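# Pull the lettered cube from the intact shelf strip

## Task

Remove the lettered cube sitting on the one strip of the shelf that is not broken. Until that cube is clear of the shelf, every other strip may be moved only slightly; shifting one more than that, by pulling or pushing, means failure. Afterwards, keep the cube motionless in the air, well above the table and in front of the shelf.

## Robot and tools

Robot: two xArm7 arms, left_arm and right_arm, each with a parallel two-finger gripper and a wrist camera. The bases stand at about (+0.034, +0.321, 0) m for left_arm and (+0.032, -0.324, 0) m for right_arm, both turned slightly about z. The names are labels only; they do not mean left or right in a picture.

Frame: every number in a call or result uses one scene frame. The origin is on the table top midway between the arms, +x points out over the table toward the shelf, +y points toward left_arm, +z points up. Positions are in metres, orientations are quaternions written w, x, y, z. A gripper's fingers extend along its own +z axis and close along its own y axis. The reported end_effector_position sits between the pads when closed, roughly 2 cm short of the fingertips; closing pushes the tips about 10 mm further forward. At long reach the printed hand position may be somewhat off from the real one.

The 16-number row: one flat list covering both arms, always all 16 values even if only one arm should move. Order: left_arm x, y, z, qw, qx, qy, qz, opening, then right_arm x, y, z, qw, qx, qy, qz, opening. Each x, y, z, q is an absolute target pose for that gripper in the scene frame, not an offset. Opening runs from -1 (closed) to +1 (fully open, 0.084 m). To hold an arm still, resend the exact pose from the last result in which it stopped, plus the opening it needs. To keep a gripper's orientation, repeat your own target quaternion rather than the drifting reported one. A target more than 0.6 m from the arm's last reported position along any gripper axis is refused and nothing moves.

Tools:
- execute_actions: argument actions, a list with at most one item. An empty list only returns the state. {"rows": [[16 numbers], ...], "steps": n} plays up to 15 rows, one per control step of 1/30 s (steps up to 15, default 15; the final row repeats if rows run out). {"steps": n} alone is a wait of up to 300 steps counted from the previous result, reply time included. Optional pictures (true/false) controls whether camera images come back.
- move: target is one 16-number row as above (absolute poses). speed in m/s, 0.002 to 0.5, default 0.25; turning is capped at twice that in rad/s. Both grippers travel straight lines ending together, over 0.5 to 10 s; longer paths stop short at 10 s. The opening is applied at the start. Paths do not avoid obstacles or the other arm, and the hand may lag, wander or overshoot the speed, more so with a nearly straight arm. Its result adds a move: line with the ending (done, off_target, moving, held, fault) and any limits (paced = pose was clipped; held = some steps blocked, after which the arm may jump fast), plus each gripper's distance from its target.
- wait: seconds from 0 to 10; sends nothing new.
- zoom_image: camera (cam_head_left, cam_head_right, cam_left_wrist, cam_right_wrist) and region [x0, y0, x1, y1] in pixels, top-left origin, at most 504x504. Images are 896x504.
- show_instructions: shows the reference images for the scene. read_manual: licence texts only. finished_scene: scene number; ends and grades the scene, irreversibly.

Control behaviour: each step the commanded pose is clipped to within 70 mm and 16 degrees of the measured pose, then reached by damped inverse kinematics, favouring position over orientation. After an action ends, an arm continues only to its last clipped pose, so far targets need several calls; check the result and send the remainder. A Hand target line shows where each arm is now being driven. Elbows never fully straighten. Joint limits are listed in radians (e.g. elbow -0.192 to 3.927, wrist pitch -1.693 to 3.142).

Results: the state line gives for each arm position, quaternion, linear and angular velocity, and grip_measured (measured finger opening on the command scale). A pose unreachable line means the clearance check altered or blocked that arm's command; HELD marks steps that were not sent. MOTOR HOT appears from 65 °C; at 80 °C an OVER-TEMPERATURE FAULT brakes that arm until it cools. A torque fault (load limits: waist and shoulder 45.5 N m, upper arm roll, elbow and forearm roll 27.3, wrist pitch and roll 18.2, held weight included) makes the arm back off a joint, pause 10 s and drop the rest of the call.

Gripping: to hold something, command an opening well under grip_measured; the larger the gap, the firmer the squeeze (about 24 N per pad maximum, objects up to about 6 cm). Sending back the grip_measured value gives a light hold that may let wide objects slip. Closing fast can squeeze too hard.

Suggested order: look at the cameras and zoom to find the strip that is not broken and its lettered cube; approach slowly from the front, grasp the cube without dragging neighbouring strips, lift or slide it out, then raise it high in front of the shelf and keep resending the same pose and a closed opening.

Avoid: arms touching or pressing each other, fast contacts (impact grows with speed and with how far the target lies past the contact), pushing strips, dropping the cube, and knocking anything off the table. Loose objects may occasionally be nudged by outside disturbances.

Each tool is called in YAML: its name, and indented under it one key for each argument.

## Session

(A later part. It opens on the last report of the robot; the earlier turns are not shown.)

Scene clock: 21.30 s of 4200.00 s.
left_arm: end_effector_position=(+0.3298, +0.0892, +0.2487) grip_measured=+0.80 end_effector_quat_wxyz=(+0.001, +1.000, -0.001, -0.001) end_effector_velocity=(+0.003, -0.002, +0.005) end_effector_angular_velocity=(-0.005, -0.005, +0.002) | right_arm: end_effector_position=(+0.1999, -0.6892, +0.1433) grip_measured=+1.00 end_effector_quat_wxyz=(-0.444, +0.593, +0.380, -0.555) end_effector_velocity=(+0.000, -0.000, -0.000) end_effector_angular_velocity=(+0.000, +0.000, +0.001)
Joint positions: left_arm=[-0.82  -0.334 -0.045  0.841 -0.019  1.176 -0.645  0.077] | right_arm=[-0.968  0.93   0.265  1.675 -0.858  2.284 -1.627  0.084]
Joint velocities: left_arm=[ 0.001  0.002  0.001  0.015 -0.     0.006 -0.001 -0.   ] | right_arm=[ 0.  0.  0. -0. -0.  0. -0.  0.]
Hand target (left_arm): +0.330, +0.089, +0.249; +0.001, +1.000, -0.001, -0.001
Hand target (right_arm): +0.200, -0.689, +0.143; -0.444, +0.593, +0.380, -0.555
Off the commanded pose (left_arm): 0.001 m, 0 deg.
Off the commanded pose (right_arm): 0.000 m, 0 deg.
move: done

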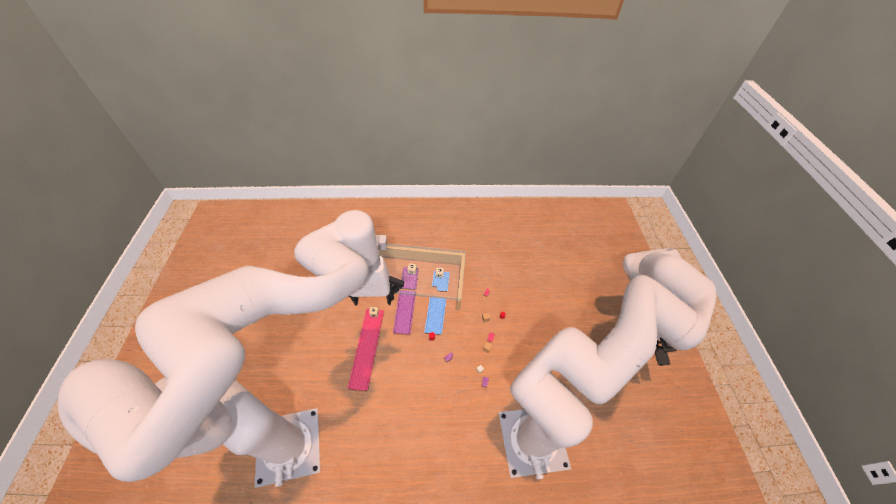

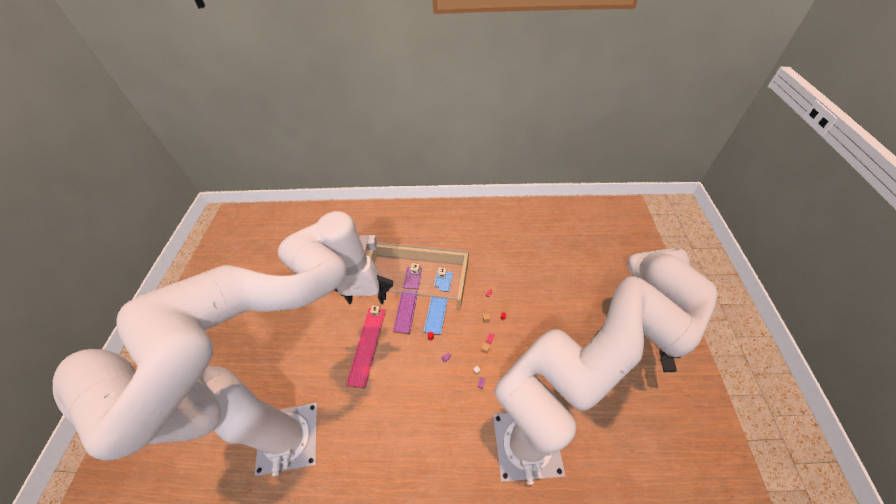

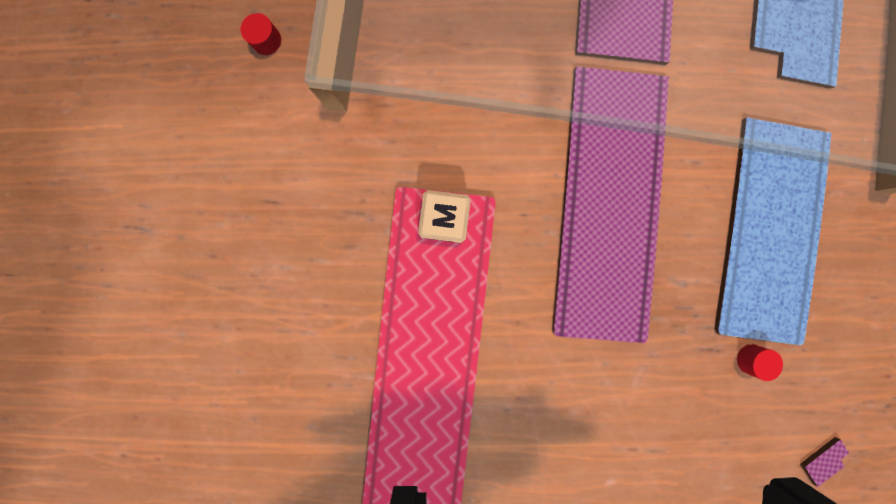

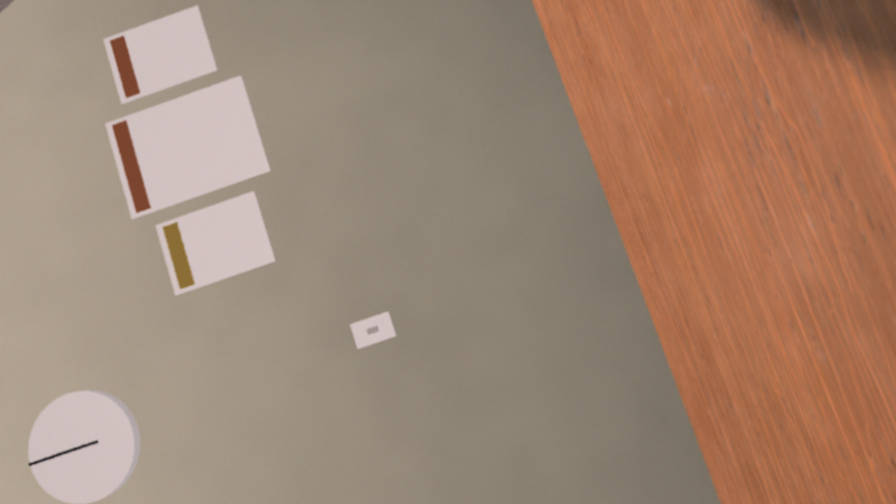

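move:
  target: [0.414,0.126,0.07,0,1,-0.05,0,0.2, 0.1999,-0.6892,0.1433,-0.444,0.593,0.38,-0.555,1]

move:
  target: [0.414,0.126,0.031,0,1,-0.05,0,0.2, 0.1999,-0.6892,0.1433,-0.444,0.593,0.38,-0.555,1]
  speed: 0.08

move:
  target: [0.414,0.126,0.031,0,1,-0.05,0,-1, 0.1999,-0.6892,0.1433,-0.444,0.593,0.38,-0.555,1]

move:
  target: [0.39,0.1,0.22,0,1,-0.05,0,-1, 0.1999,-0.6892,0.1433,-0.444,0.593,0.38,-0.555,1]
  speed: 0.15

Scene clock: 26.63 s of 4200.00 s.
left_arm: end_effector_position=(+0.4137, +0.1263, +0.0707) grip_measured=+0.19 end_effector_quat_wxyz=(-0.000, +0.999, -0.049, +0.001) end_effector_velocity=(-0.001, +0.002, -0.003) end_effector_angular_velocity=(+0.004, +0.004, -0.000) | right_arm: end_effector_position=(+0.1999, -0.6892, +0.1433) grip_measured=+1.00 end_effector_quat_wxyz=(-0.444, +0.593, +0.380, -0.555) end_effector_velocity=(+0.000, +0.000, -0.000) end_effector_angular_velocity=(+0.002, -0.000, -0.001)
Joint positions: left_arm=[-0.74   0.112  0.058  0.744 -0.01   0.631 -0.368  0.052] | right_arm=[-0.968  0.93   0.265  1.675 -0.858  2.284 -1.627  0.084]
Joint velocities: left_arm=[ 0.001  0.007  0.001 -0.002  0.002 -0.003  0.002  0.   ] | right_arm=[ 0.     0.     0.    -0.     0.001 -0.    -0.001 -0.   ]
Hand target (left_arm): +0.414, +0.127, +0.070; -0.000, +0.999, -0.049, +0.000
Hand target (right_arm): +0.200, -0.689, +0.143; -0.444, +0.593, +0.380, -0.555
Off the commanded pose (left_arm): 0.001 m, 0 deg.
Off the commanded pose (right_arm): 0.000 m, 0 deg.
After step 90, 1.00 s passed at rest.
move: done

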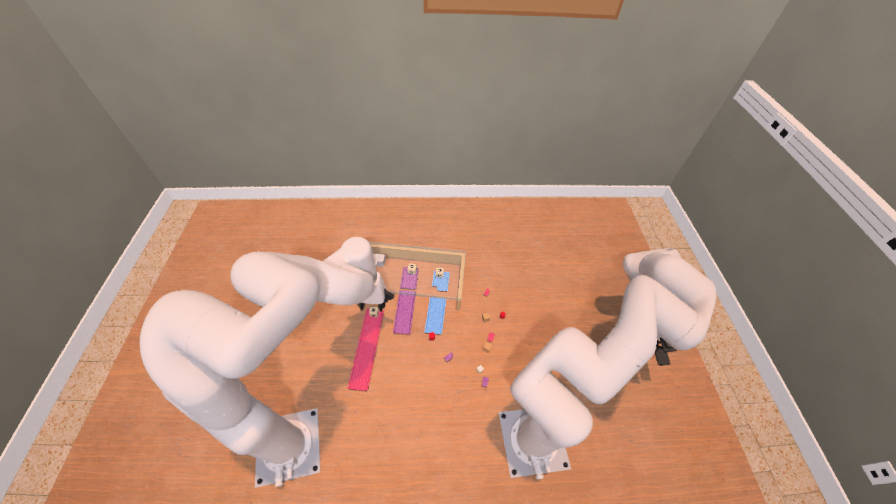

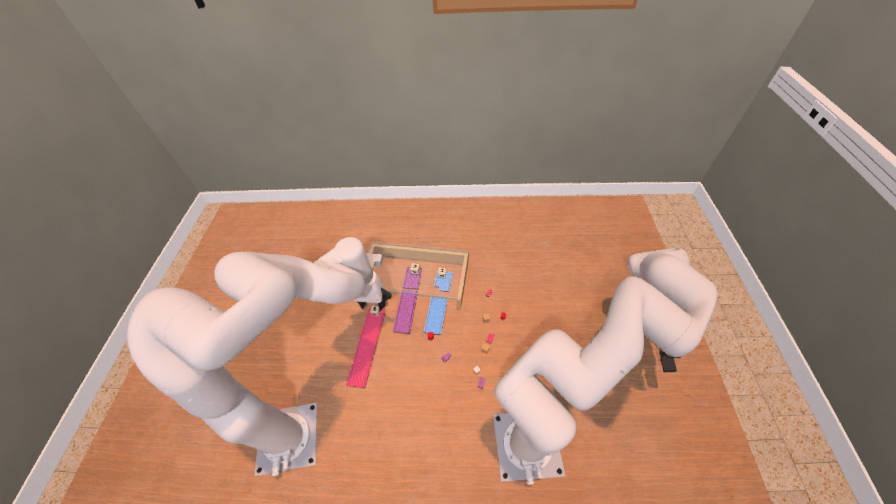

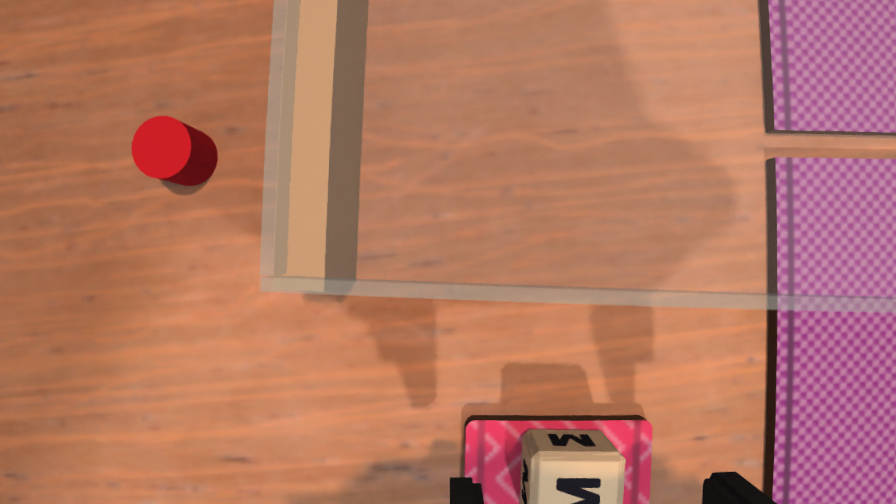

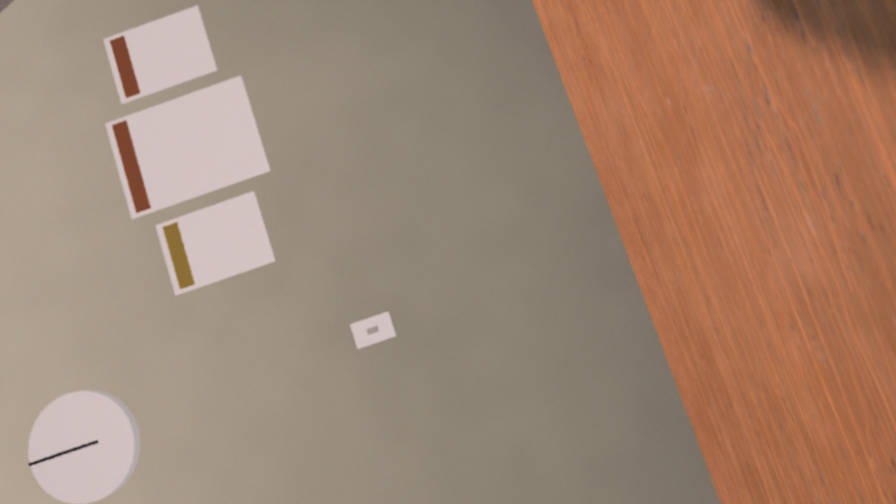

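Scene clock: 27.47 s of 4200.00 s.
left_arm: end_effector_position=(+0.4142, +0.1260, +0.0314) grip_measured=+0.19 end_effector_quat_wxyz=(-0.000, +0.999, -0.050, +0.000) end_effector_velocity=(+0.000, +0.000, -0.001) end_effector_angular_velocity=(-0.001, -0.000, +0.001) | right_arm: end_effector_position=(+0.1999, -0.6892, +0.1433) grip_measured=+1.00 end_effector_quat_wxyz=(-0.444, +0.593, +0.380, -0.555) end_effector_velocity=(-0.000, +0.000, -0.001) end_effector_angular_velocity=(+0.002, -0.000, -0.001)
Joint positions: left_arm=[-0.738  0.215  0.054  0.733 -0.023  0.517 -0.357  0.052] | right_arm=[-0.968  0.93   0.265  1.675 -0.858  2.284 -1.627  0.084]
Joint velocities: left_arm=[ 0.001  0.003 -0.    -0.001 -0.002 -0.005  0.    -0.   ] | right_arm=[-0.     0.001  0.    -0.     0.002 -0.     0.     0.   ]
Hand target (left_arm): +0.414, +0.126, +0.031; -0.000, +0.999, -0.050, +0.000
Hand target (right_arm): +0.200, -0.689, +0.143; -0.444, +0.593, +0.380, -0.555
Off the commanded pose (left_arm): 0.000 m, 0 deg.
Off the commanded pose (right_arm): 0.000 m, 0 deg.
move: done

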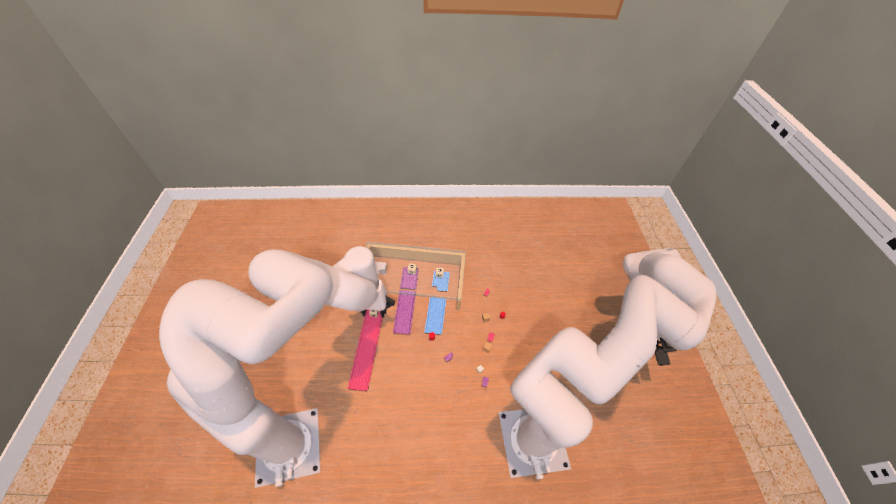

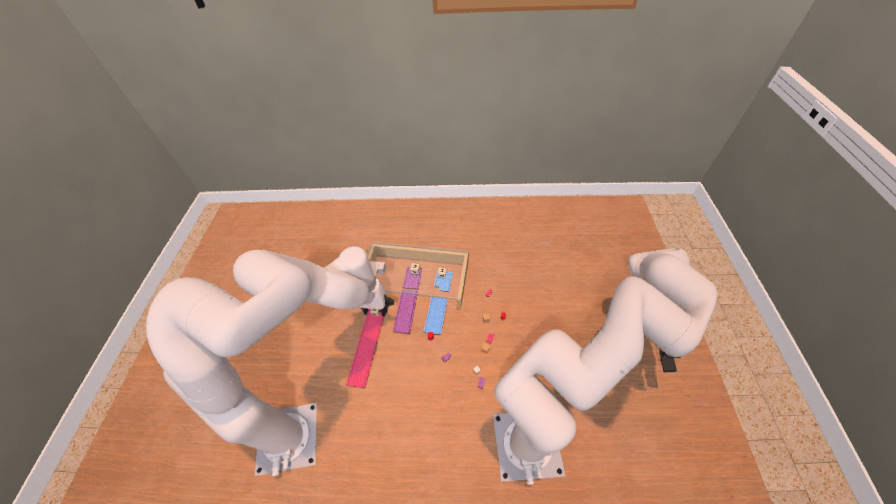

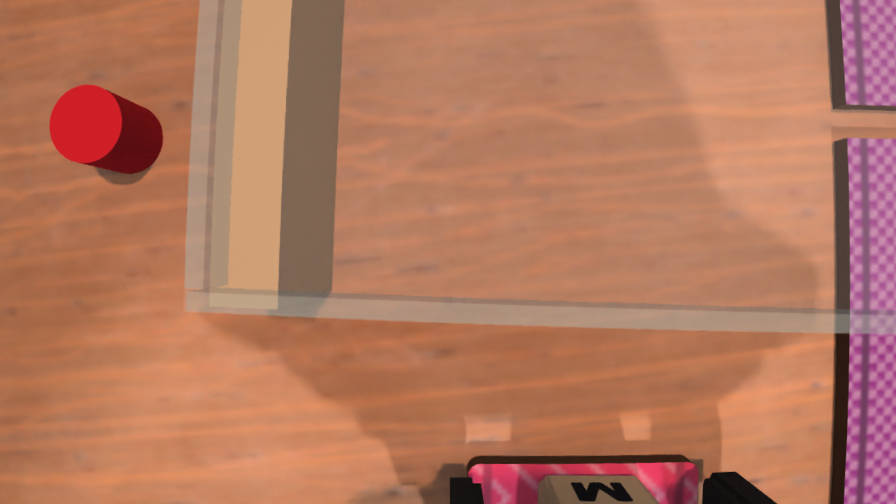

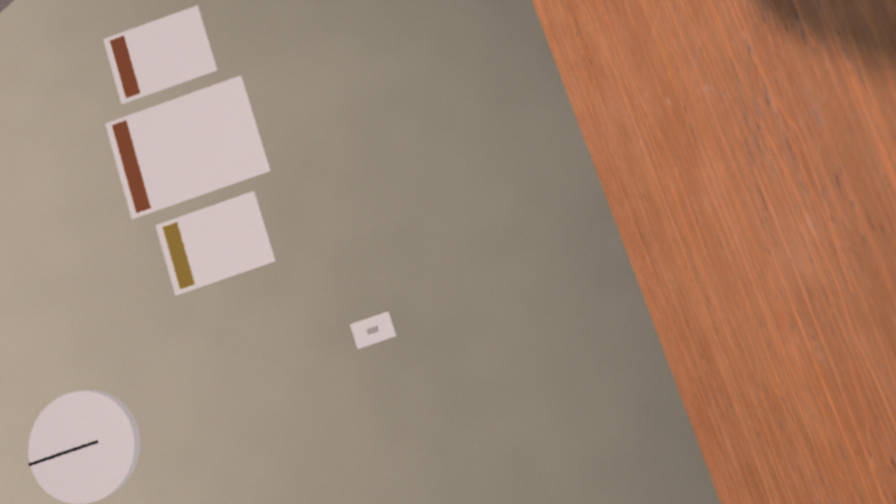

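Scene clock: 28.17 s of 4200.00 s.
left_arm: end_effector_position=(+0.4143, +0.1259, +0.0313) grip_measured=-0.43 end_effector_quat_wxyz=(+0.000, +0.999, -0.050, +0.000) end_effector_velocity=(-0.000, +0.000, -0.000) end_effector_angular_velocity=(+0.000, +0.002, +0.001) | right_arm: end_effector_position=(+0.1999, -0.6892, +0.1433) grip_measured=+1.00 end_effector_quat_wxyz=(-0.444, +0.593, +0.380, -0.555) end_effector_velocity=(-0.000, +0.000, +0.000) end_effector_angular_velocity=(+0.000, -0.001, -0.002)
Joint positions: left_arm=[-0.737  0.216  0.054  0.733 -0.023  0.517 -0.357  0.025] | right_arm=[-0.968  0.93   0.265  1.675 -0.858  2.284 -1.627  0.084]
Joint velocities: left_arm=[ 0.     0.    -0.001 -0.    -0.001  0.001  0.     0.   ] | right_arm=[-0.001 -0.001  0.    -0.     0.002 -0.     0.     0.   ]
Hand target (left_arm): +0.414, +0.126, +0.031; -0.000, +0.999, -0.050, +0.000
Hand target (right_arm): +0.200, -0.689, +0.143; -0.444, +0.593, +0.380, -0.555
Off the commanded pose (left_arm): 0.000 m, 0 deg.
Off the commanded pose (right_arm): 0.000 m, 0 deg.
move: done

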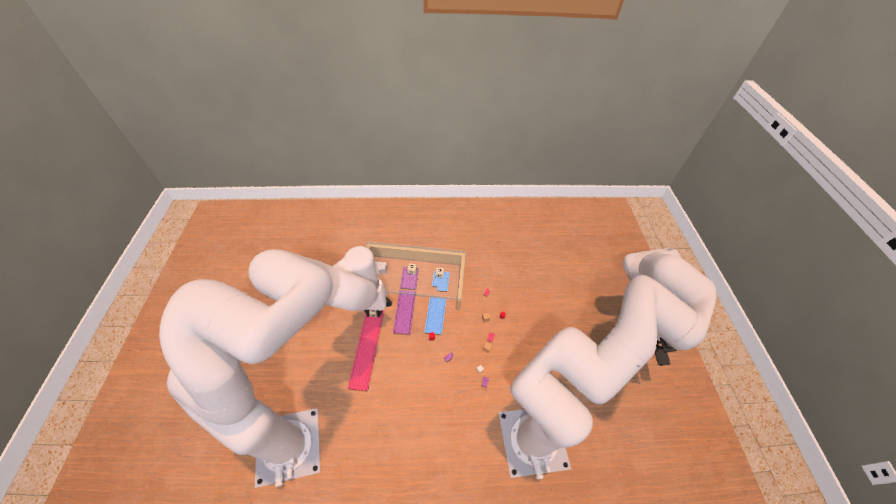

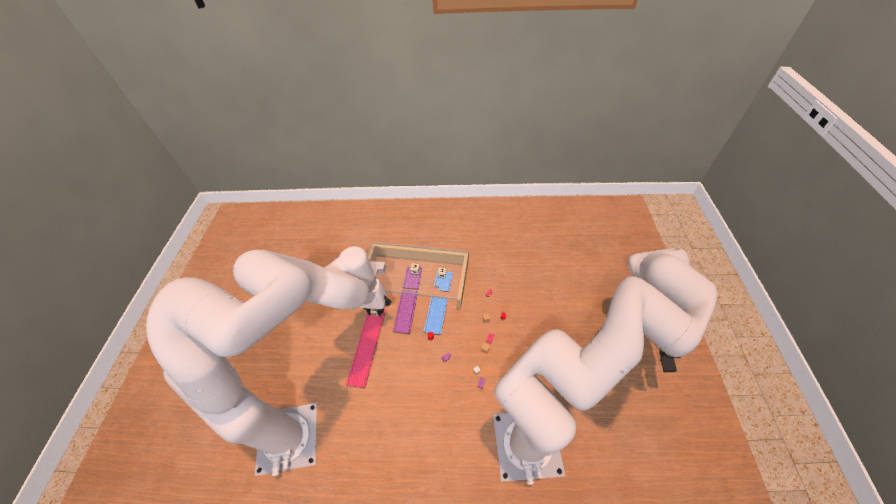

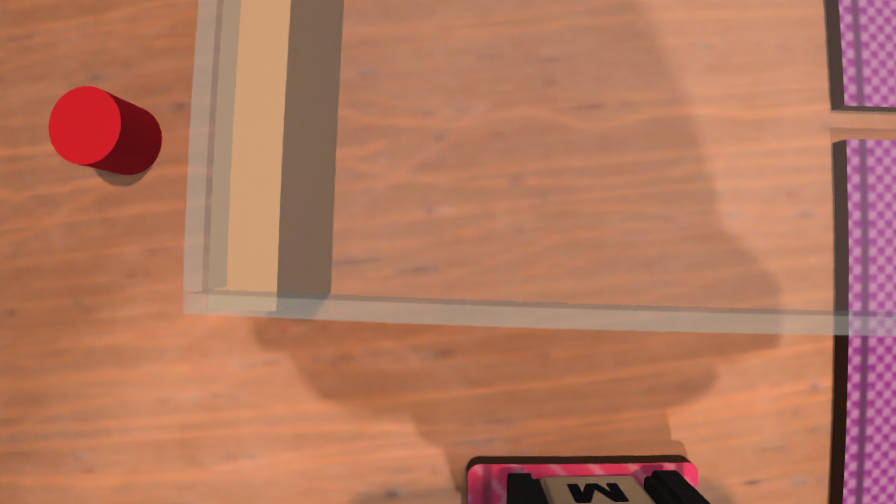

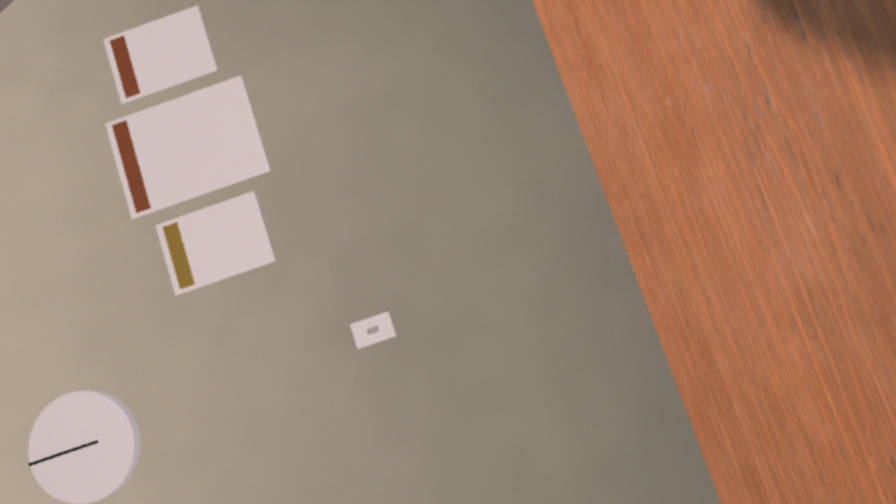

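Scene clock: 29.83 s of 4200.00 s.
left_arm: end_effector_position=(+0.3902, +0.0996, +0.2190) grip_measured=-0.43 end_effector_quat_wxyz=(+0.000, +0.999, -0.051, -0.001) end_effector_velocity=(-0.000, -0.001, +0.003) end_effector_angular_velocity=(-0.001, -0.002, -0.001) | right_arm: end_effector_position=(+0.1999, -0.6892, +0.1433) grip_measured=+1.00 end_effector_quat_wxyz=(-0.444, +0.593, +0.380, -0.555) end_effector_velocity=(+0.000, +0.000, +0.000) end_effector_angular_velocity=(-0.000, -0.001, +0.001)
Joint positions: left_arm=[-0.782 -0.161  0.018  0.917  0.002  1.079 -0.456  0.025] | right_arm=[-0.968  0.93   0.265  1.675 -0.858  2.284 -1.627  0.084]
Joint velocities: left_arm=[-0.001 -0.003 -0.001  0.007 -0.     0.007 -0.001  0.   ] | right_arm=[ 0.001 -0.    -0.    -0.     0.    -0.     0.     0.   ]
Hand target (left_arm): +0.390, +0.099, +0.220; +0.001, +0.999, -0.051, -0.000
Hand target (right_arm): +0.200, -0.689, +0.143; -0.444, +0.593, +0.380, -0.555
Off the commanded pose (left_arm): 0.001 m, 0 deg.
Off the commanded pose (right_arm): 0.000 m, 0 deg.
move: done

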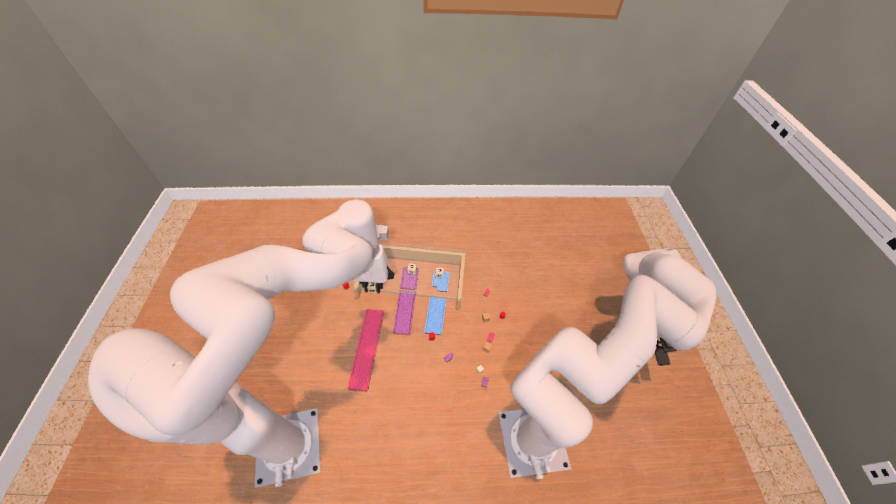

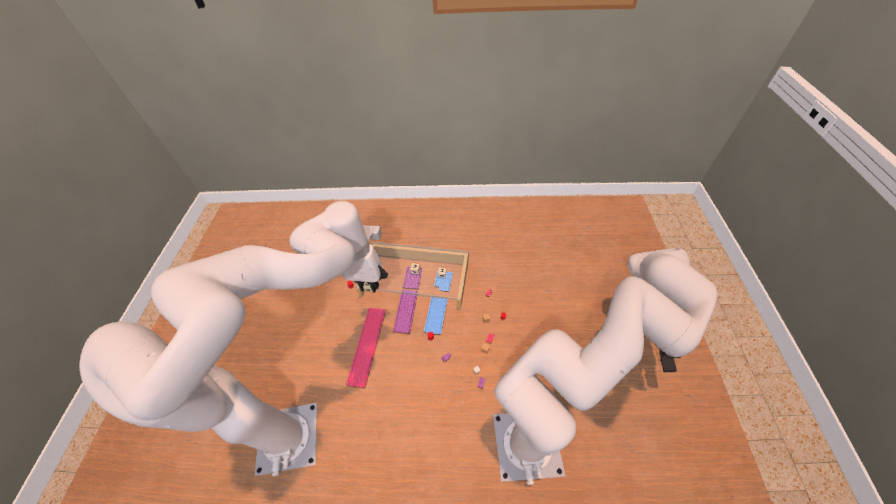

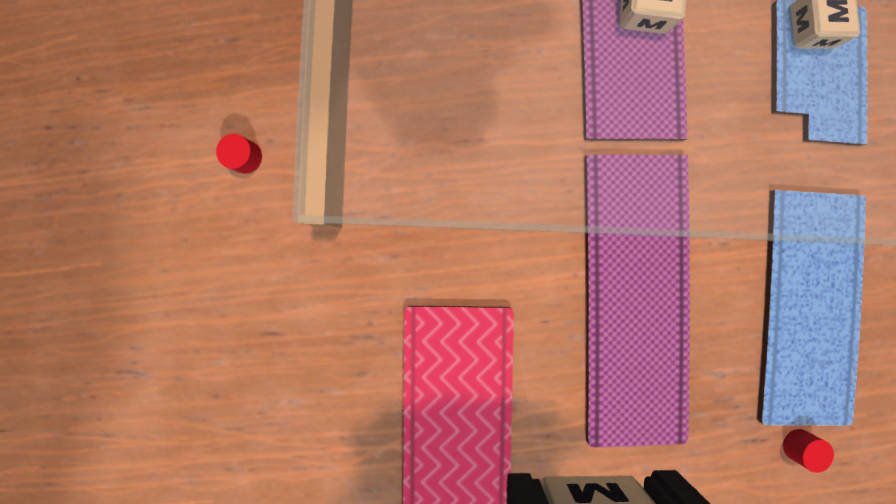

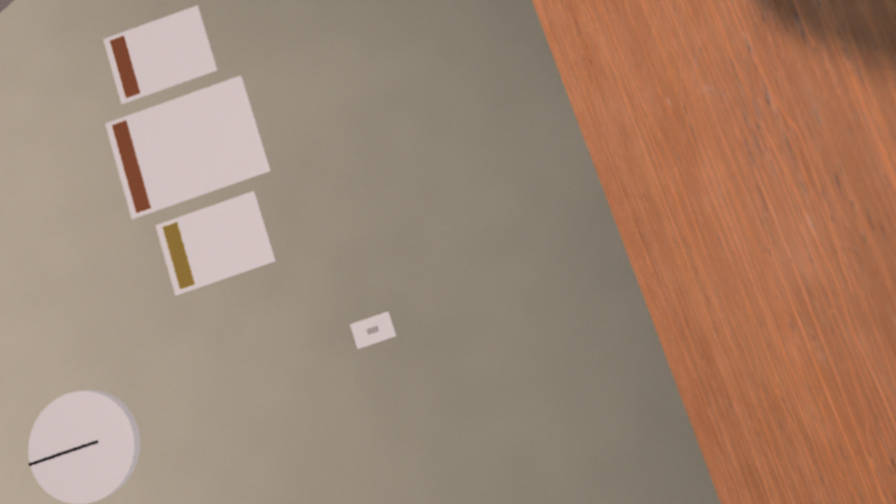

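finished_scene:
  scene: 2

The scene is finished: the task was done.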